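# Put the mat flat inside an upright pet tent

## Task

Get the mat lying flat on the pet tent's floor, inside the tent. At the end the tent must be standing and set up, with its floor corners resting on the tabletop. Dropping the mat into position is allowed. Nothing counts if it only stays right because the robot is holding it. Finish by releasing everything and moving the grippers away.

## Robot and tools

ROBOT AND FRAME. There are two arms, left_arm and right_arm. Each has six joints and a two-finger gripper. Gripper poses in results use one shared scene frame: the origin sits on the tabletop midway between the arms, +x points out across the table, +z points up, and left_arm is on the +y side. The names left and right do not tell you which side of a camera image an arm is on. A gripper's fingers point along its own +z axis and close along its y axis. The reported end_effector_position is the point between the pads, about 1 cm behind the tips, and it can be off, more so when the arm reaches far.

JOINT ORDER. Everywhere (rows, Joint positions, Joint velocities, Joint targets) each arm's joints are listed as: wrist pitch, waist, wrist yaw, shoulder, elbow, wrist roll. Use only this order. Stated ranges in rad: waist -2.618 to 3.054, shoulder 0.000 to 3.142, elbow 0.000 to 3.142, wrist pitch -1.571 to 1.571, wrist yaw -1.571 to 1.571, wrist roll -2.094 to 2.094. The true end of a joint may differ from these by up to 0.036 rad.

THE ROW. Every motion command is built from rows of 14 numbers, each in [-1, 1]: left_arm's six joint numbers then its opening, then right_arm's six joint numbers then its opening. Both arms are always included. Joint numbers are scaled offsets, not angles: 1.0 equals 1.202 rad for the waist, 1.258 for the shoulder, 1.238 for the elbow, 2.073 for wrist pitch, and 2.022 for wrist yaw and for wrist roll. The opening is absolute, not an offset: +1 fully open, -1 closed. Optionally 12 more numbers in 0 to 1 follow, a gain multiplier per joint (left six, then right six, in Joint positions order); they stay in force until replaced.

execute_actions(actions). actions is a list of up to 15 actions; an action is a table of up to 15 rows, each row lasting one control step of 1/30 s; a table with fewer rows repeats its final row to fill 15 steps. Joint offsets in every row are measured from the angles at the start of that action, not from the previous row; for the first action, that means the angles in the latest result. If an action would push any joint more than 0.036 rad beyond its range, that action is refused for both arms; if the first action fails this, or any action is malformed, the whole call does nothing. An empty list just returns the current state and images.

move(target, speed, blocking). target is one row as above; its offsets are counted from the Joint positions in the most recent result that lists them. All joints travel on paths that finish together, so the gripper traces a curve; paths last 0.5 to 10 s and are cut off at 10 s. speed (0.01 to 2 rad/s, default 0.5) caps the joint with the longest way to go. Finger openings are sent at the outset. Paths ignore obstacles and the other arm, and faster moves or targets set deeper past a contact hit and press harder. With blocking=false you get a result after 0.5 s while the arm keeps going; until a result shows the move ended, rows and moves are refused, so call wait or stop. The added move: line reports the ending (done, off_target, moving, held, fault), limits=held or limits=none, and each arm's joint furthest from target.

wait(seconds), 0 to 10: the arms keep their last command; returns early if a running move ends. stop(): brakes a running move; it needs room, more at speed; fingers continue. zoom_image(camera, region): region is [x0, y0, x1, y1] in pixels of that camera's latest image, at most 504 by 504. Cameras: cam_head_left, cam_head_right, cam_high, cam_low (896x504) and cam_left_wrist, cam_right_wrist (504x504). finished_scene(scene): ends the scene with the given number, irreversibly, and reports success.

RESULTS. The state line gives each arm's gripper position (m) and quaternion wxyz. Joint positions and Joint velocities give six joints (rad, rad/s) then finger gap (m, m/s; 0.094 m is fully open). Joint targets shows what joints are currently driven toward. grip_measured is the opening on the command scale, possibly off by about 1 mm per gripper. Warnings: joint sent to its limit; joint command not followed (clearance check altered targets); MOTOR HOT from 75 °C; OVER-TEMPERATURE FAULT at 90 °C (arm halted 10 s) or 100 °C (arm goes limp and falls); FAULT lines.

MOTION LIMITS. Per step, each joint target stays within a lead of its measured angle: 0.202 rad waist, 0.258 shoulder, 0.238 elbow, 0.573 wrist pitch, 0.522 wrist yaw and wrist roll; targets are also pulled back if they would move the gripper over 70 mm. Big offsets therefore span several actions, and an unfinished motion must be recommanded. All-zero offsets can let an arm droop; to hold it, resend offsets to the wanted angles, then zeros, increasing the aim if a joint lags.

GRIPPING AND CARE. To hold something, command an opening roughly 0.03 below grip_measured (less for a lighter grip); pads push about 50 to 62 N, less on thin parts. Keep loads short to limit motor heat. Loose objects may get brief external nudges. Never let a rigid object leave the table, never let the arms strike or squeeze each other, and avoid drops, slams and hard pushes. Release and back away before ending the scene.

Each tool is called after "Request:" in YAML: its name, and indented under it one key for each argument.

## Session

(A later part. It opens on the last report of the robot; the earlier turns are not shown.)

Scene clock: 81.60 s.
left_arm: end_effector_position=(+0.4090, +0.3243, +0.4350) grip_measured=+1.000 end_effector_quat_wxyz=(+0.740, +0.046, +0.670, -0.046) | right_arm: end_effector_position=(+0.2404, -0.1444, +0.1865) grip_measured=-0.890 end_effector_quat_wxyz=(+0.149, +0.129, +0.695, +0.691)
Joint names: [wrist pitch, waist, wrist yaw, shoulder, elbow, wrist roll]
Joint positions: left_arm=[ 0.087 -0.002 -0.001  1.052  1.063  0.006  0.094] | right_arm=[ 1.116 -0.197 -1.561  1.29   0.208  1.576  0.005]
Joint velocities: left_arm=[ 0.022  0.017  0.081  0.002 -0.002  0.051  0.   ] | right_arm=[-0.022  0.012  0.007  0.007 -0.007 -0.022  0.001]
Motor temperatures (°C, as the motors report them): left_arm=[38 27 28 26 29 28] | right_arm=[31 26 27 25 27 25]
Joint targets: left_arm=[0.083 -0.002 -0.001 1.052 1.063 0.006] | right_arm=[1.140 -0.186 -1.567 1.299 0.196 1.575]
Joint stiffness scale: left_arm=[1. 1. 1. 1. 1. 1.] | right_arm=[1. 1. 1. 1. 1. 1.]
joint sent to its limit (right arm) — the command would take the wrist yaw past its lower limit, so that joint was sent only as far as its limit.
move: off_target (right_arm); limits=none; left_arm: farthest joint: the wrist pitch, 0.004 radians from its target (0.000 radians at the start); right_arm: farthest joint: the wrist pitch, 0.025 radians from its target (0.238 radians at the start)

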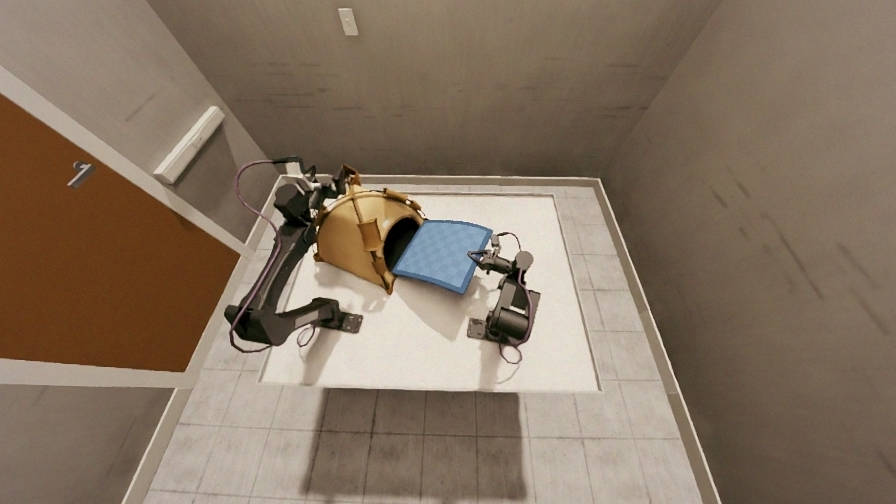

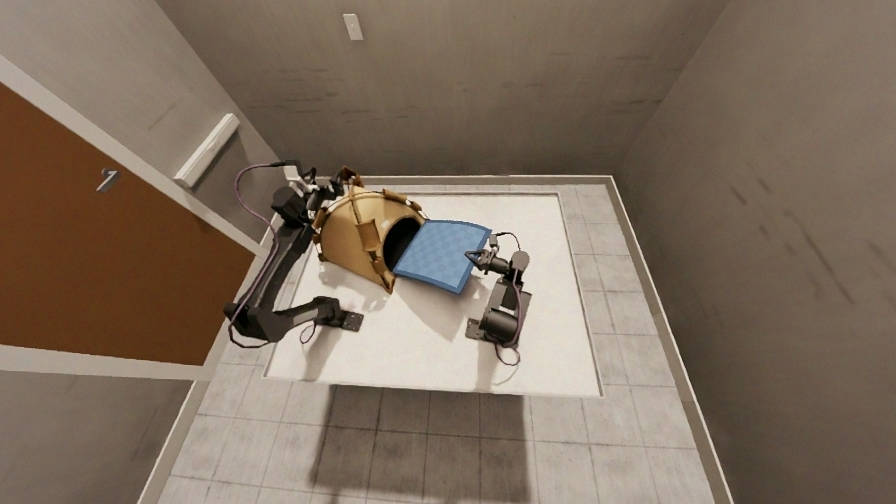

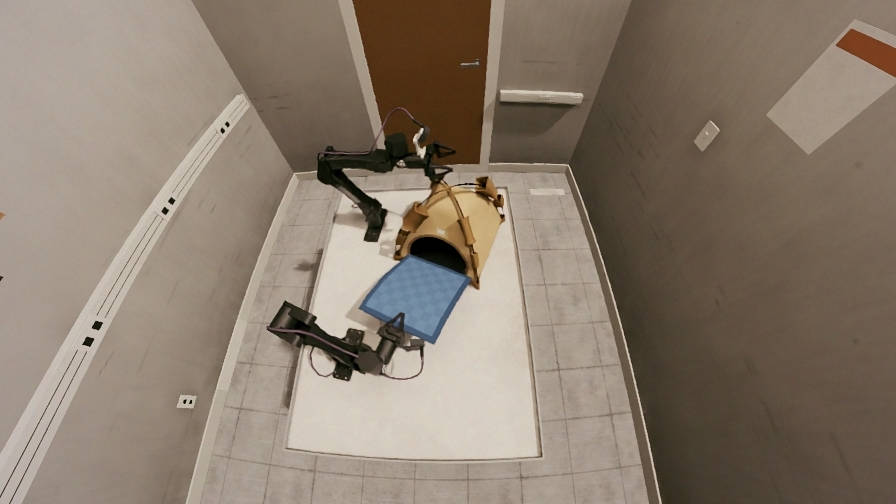

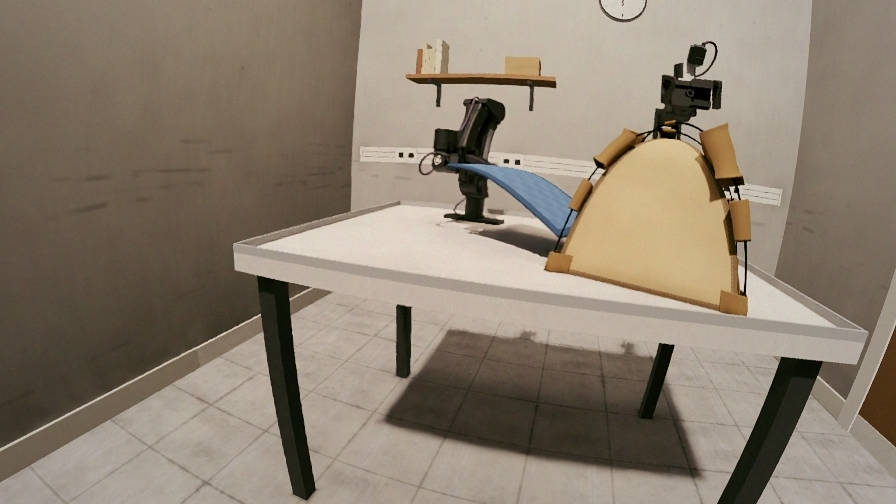

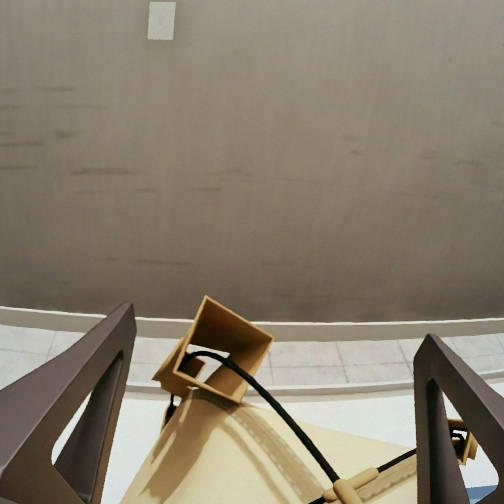

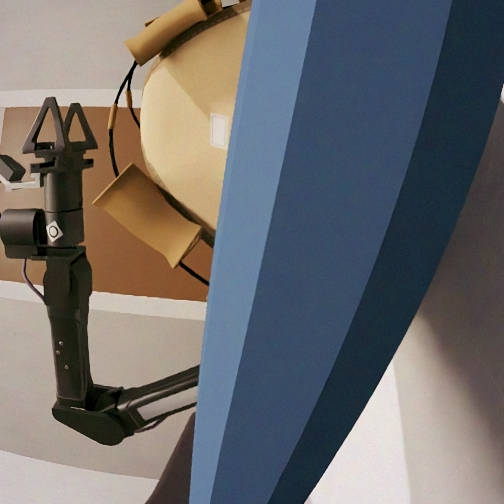

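Request:
move:
  target: [-0.02,0,0,0,0,0,1,0.035,0.185,0.09,0.055,-0.015,0,-0.92]
  speed: 0.15

Request:
zoom_image:
  camera: "cam_high"
  region: [340,200,520,360]

Request:
zoom_image:
  camera: "cam_head_left"
  region: [340,180,520,310]

Scene clock: 83.97 s.
left_arm: end_effector_position=(+0.4094, +0.3243, +0.4306) grip_measured=+1.000 end_effector_quat_wxyz=(+0.734, +0.046, +0.676, -0.045) | right_arm: end_effector_position=(+0.2483, -0.1052, +0.1805) grip_measured=-0.890 end_effector_quat_wxyz=(+0.131, +0.120, +0.696, +0.696)
Joint names: [wrist pitch, waist, wrist yaw, shoulder, elbow, wrist roll]
Joint positions: left_arm=[ 0.07  -0.002 -0.001  1.052  1.063  0.006  0.094] | right_arm=[ 1.162  0.013 -1.389  1.349  0.208  1.576  0.005]
Joint velocities: left_arm=[ 0.007  0.012  0.022  0.002 -0.017 -0.051  0.   ] | right_arm=[-0.007 -0.007  0.007 -0.002 -0.012  0.007  0.   ]
Motor temperatures (°C, as the motors report them): left_arm=[38 27 28 26 29 28] | right_arm=[31 26 27 25 27 25]
Joint targets: left_arm=[0.045 -0.002 -0.001 1.052 1.063 0.006] | right_arm=[1.188 0.025 -1.379 1.359 0.189 1.576]
Joint stiffness scale: left_arm=[1. 1. 1. 1. 1. 1.] | right_arm=[1. 1. 1. 1. 1. 1.]
move: off_target (left_arm, right_arm); limits=none; left_arm: farthest joint: the wrist pitch, 0.024 radians from its target (0.042 radians at the start); right_arm: farthest joint: the wrist pitch, 0.026 radians from its target (0.072 radians at the start)

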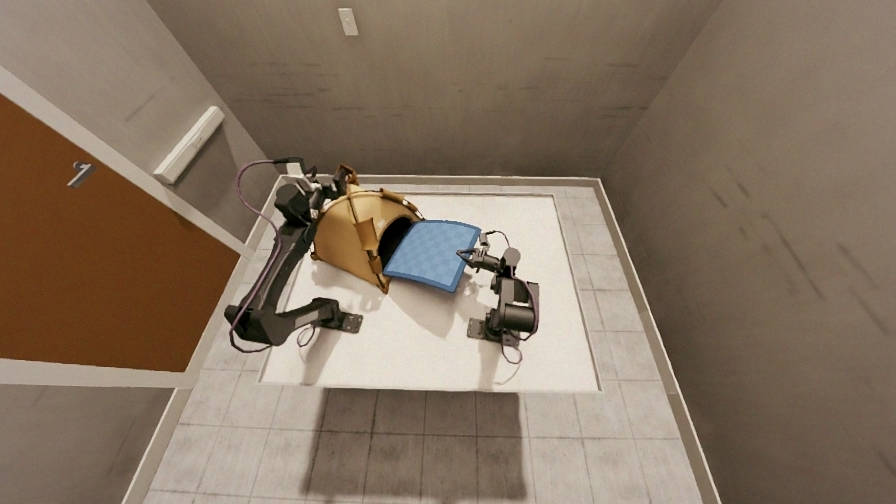

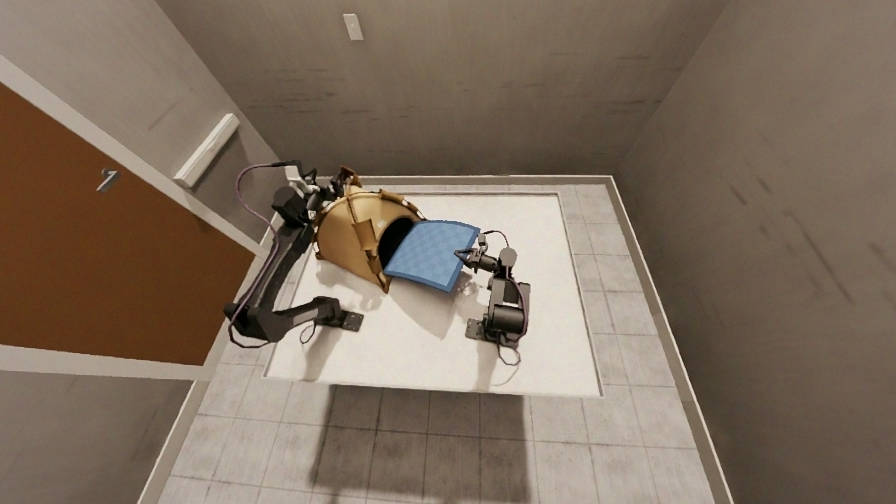

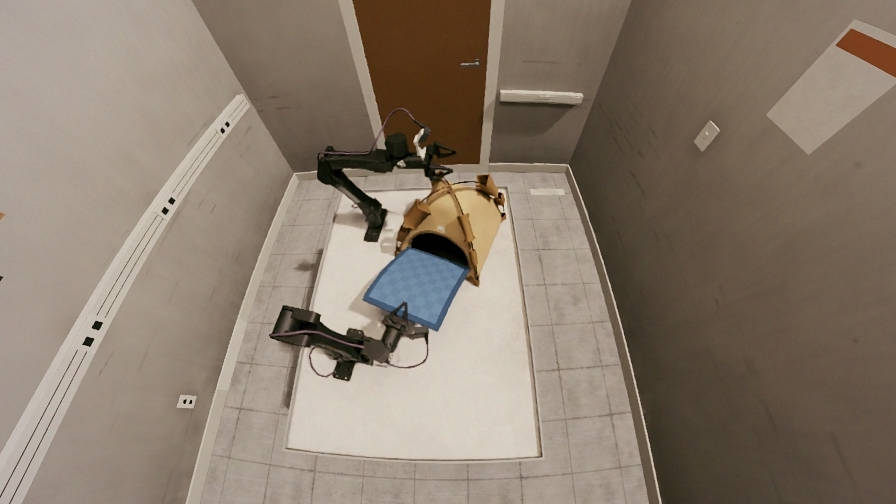

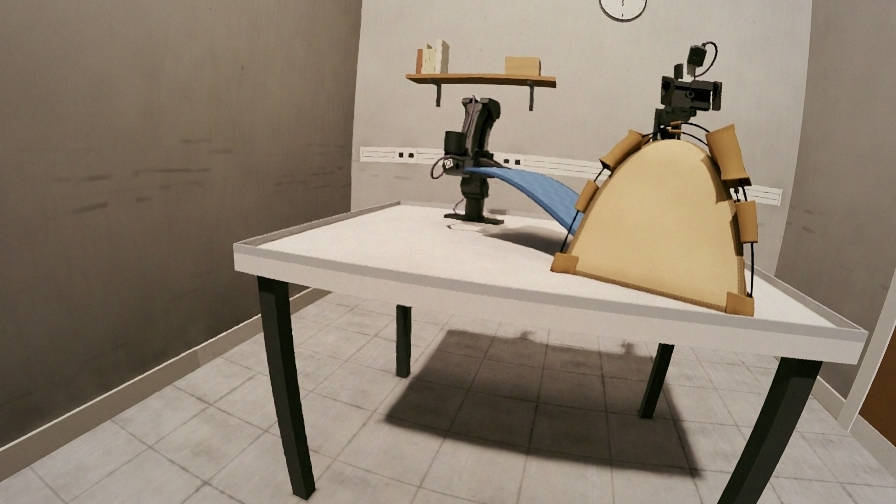

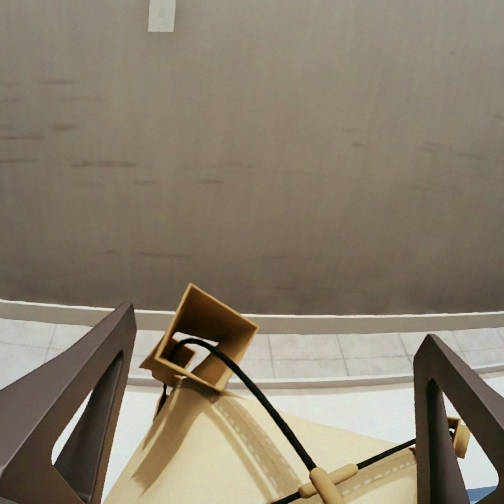

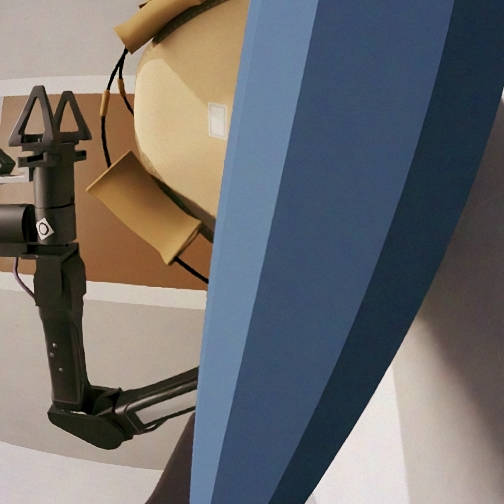

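Region (340, 200, 520, 360) of cam_high's 896x504 image, scaled by 2.800, with more detail than that image has.

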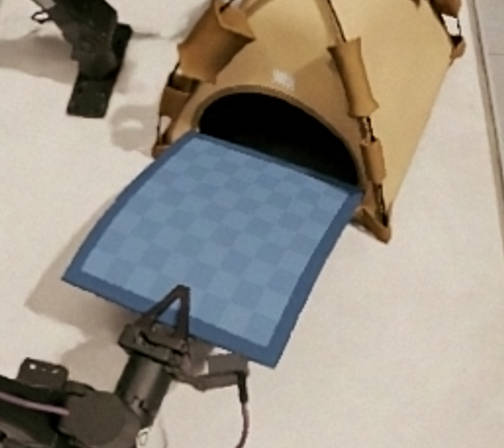

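Region (340, 180, 520, 310) of cam_head_left's 896x504 image, scaled by 2.800, with more detail than that image has.

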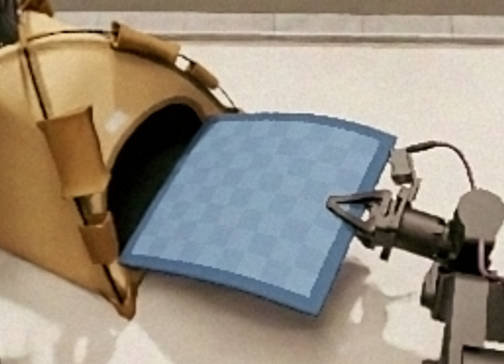

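Request:
move:
  target: [0,0,0,0,0,0,1,0.105,-0.09,-0.045,0.125,-0.055,0,-0.92]
  speed: 0.2

Request:
zoom_image:
  camera: "cam_high"
  region: [370,210,510,320]

Request:
zoom_image:
  camera: "cam_head_right"
  region: [350,190,480,310]

Request:
zoom_image:
  camera: "cam_low"
  region: [420,130,640,290]

Scene clock: 86.43 s.
left_arm: end_effector_position=(+0.4093, +0.3243, +0.4317) grip_measured=+1.000 end_effector_quat_wxyz=(+0.735, +0.046, +0.675, -0.046) | right_arm: end_effector_position=(+0.2427, -0.1230, +0.1575) grip_measured=-0.890 end_effector_quat_wxyz=(+0.133, +0.129, +0.695, +0.695)
Joint names: [wrist pitch, waist, wrist yaw, shoulder, elbow, wrist roll]
Joint positions: left_arm=[ 0.074 -0.002 -0.001  1.052  1.063  0.006  0.094] | right_arm=[ 1.354 -0.084 -1.47   1.497  0.153  1.576  0.005]
Joint velocities: left_arm=[-0.022 -0.002  0.007  0.007 -0.002  0.066  0.   ] | right_arm=[-0.007 -0.022  0.022  0.002 -0.012  0.051  0.001]
Motor temperatures (°C, as the motors report them): left_arm=[38 27 28 26 29 28] | right_arm=[31 26 27 25 27 25]
Joint targets: left_arm=[0.070 -0.002 -0.001 1.052 1.063 0.006] | right_arm=[1.380 -0.095 -1.480 1.506 0.139 1.575]
Joint stiffness scale: left_arm=[1. 1. 1. 1. 1. 1.] | right_arm=[1. 1. 1. 1. 1. 1.]
move: off_target (right_arm); limits=none; left_arm: farthest joint: the wrist pitch, 0.004 radians from its target (0.000 radians at the start); right_arm: farthest joint: the wrist pitch, 0.026 radians from its target (0.217 radians at the start)

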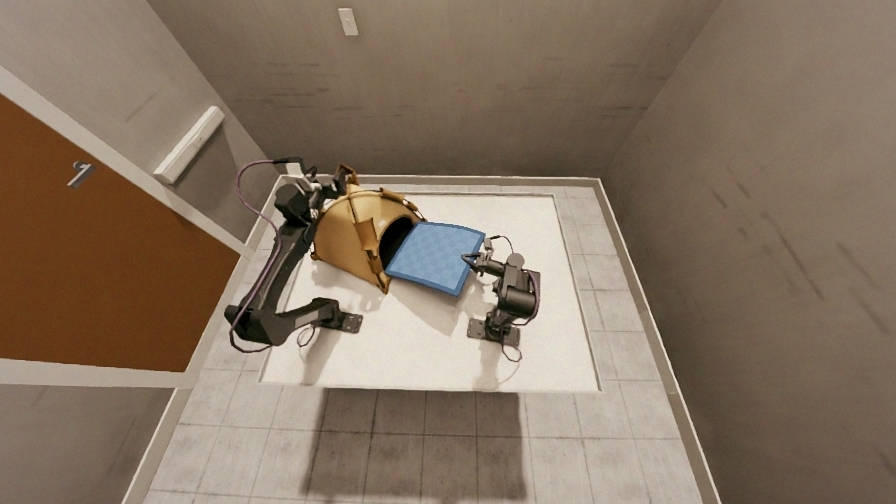

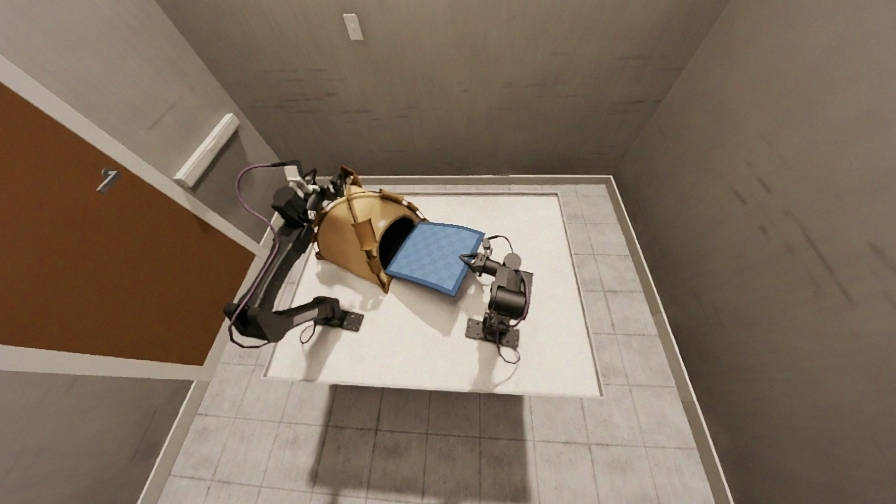

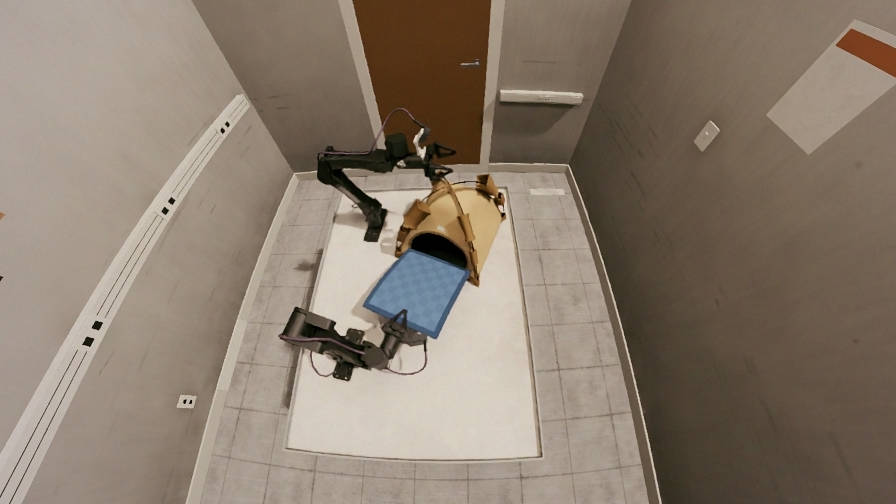

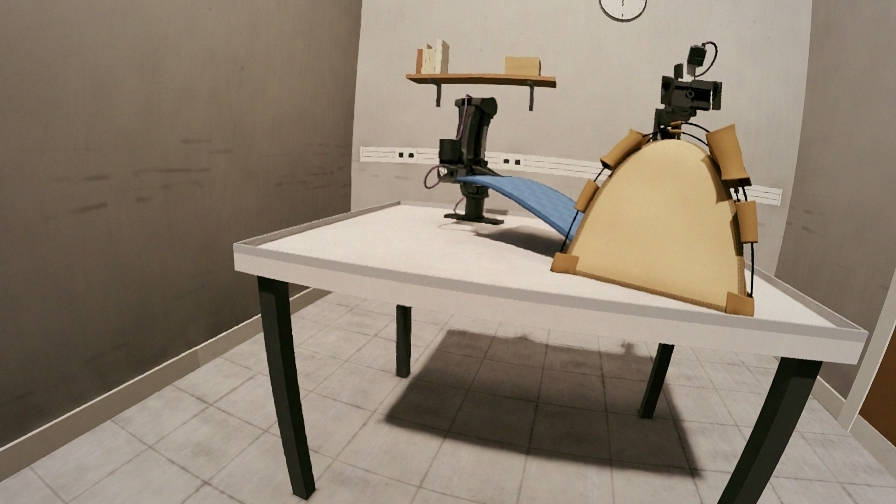

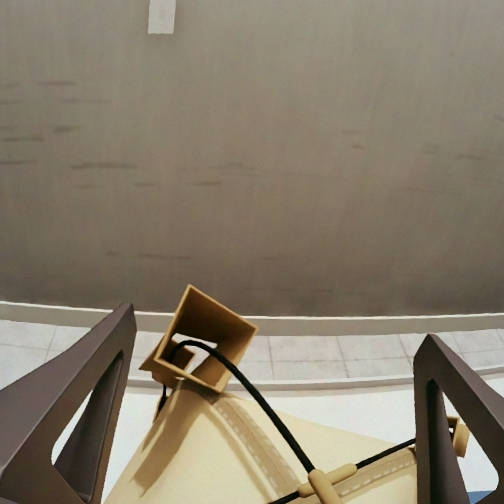

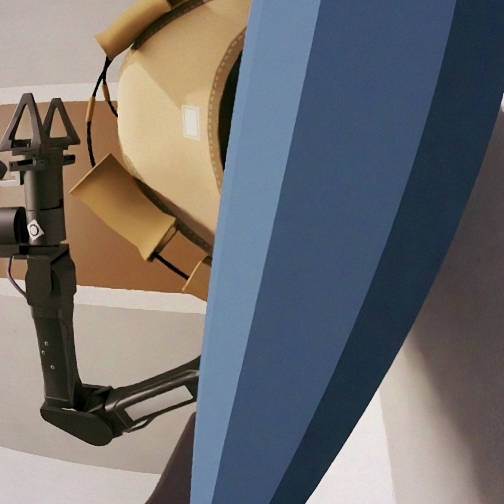

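Region (370, 210, 510, 320) of cam_high's 896x504 image, scaled by 3.600, with more detail than that image has; it fills the top 396 rows of this view, and the rest is white.

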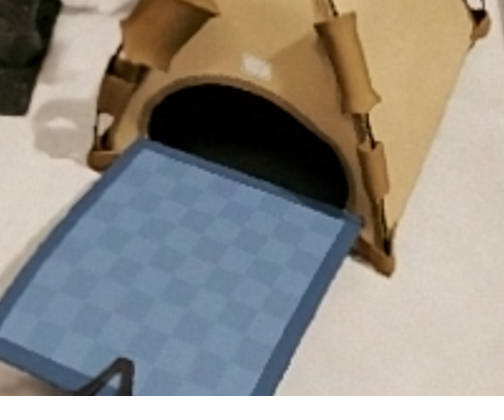

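Region (350, 190, 480, 310) of cam_head_right's 896x504 image, scaled by 3.877, with more detail than that image has; it fills the top 465 rows of this view, and the rest is white.

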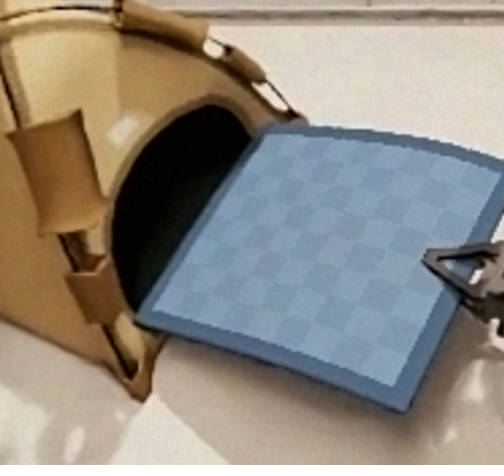

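Region (420, 130, 640, 290) of cam_low's 896x504 image, scaled by 2.291, with more detail than that image has; it fills the top 367 rows of this view, and the rest is white.

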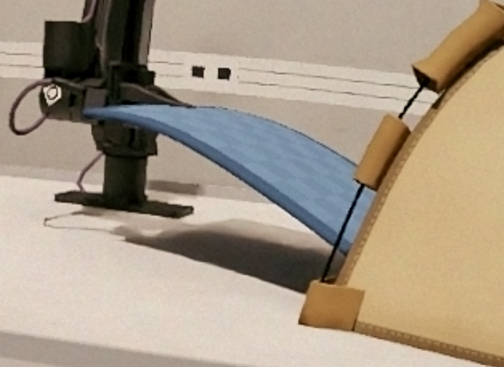

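Request:
move:
  target: [-0.2,0.58,0,0.2,0.2,0,-1,-0.16,-0.09,-0.046,-0.075,0.235,0.225,-0.92]
  speed: 0.4

Request:
zoom_image:
  camera: "cam_high"
  region: [340,200,520,360]

Request:
zoom_image:
  camera: "cam_head_left"
  region: [260,150,520,310]

Scene clock: 90.63 s.
left_arm: end_effector_position=(+0.3933, +0.6013, +0.3534) grip_measured=-0.987 end_effector_quat_wxyz=(+0.562, -0.222, +0.780, +0.164) | right_arm: end_effector_position=(+0.2844, -0.1586, +0.2039) grip_measured=-0.890 end_effector_quat_wxyz=(-0.022, +0.286, +0.646, +0.707)
Joint names: [wrist pitch, waist, wrist yaw, shoulder, elbow, wrist roll]
Joint positions: left_arm=[-0.318  0.689 -0.     1.291  1.288  0.006  0.001] | right_arm=[ 1.025 -0.182 -1.556  1.428  0.412  2.028  0.005]
Joint velocities: left_arm=[-0.022 -0.002 -0.022 -0.012 -0.022 -0.051 -0.001] | right_arm=[ 0.081 -0.007 -0.022 -0.007  0.012  0.022 -0.001]
Motor temperatures (°C, as the motors report them): left_arm=[38 27 28 26 29 28] | right_arm=[31 26 27 25 27 25]
Joint targets: left_arm=[-0.341 0.695 -0.001 1.304 1.311 0.006] | right_arm=[1.022 -0.192 -1.563 1.402 0.444 2.031]
Joint stiffness scale: left_arm=[1. 1. 1. 1. 1. 1.] | right_arm=[1. 1. 1. 1. 1. 1.]
move: off_target (left_arm, right_arm); limits=none; left_arm: farthest joint: the wrist pitch, 0.023 radians from its target (0.414 radians at the start); right_arm: farthest joint: the elbow, 0.032 radians from its target (0.291 radians at the start)

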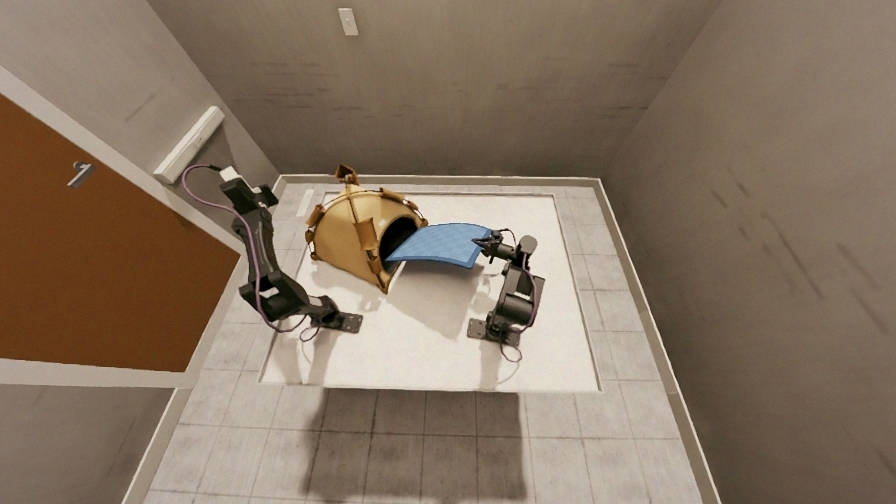

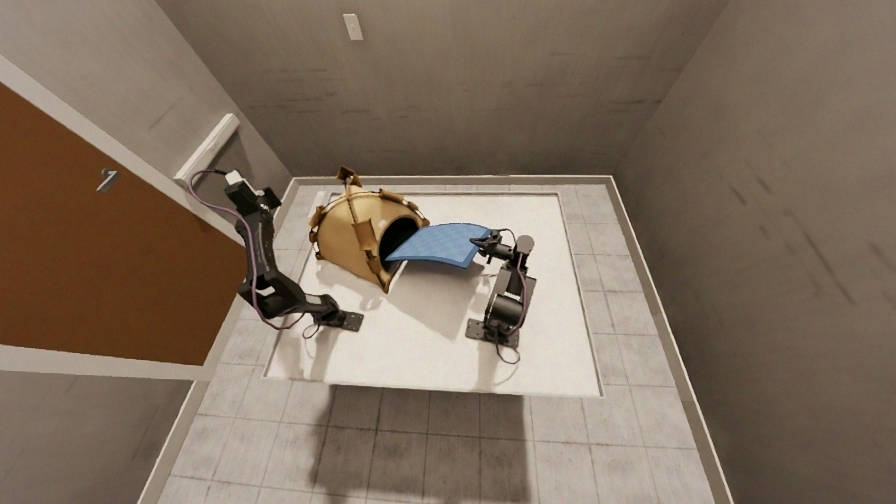

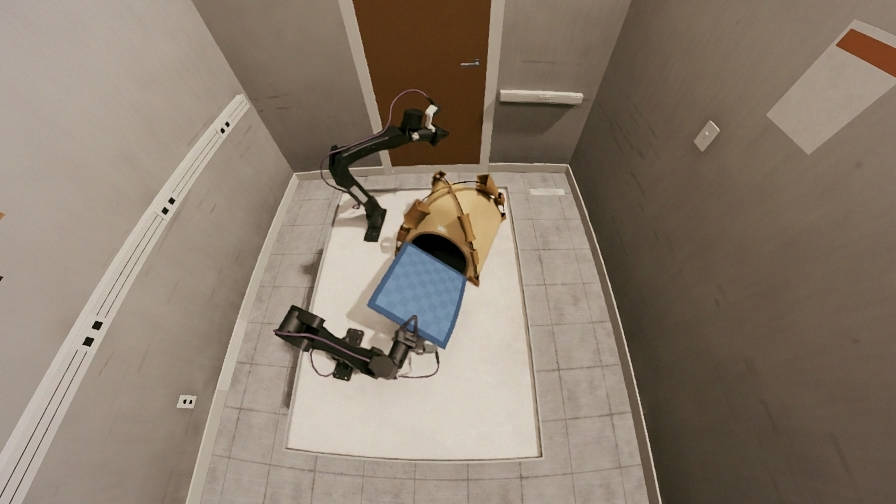

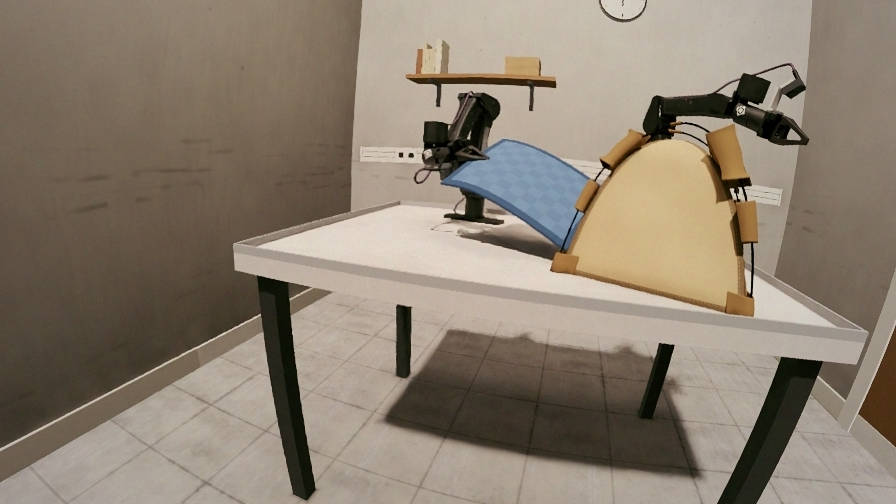

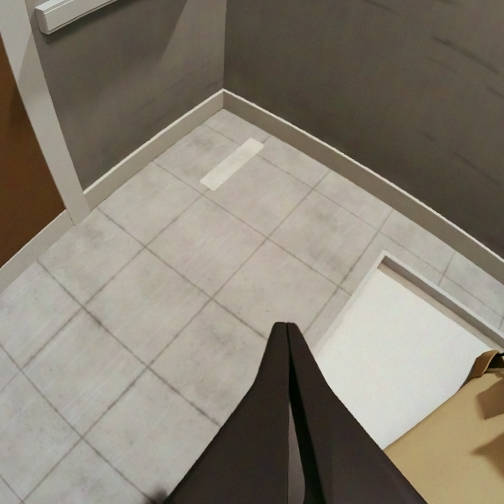

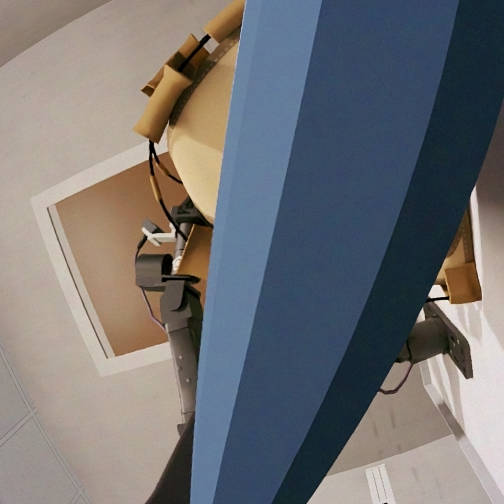

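Region (340, 200, 520, 360) of cam_high's 896x504 image, scaled by 2.800, with more detail than that image has.

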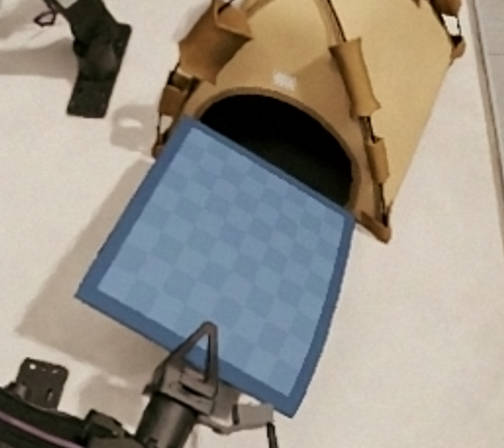

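Region (260, 150, 520, 310) of cam_head_left's 896x504 image, scaled by 1.938, with more detail than that image has; it fills the top 310 rows of this view, and the rest is white.

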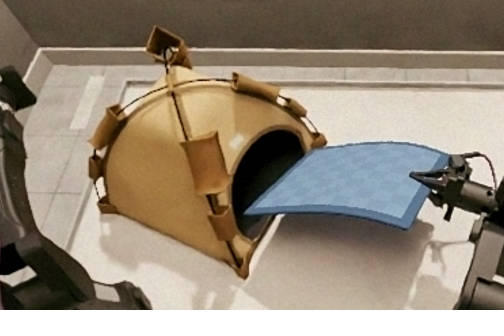

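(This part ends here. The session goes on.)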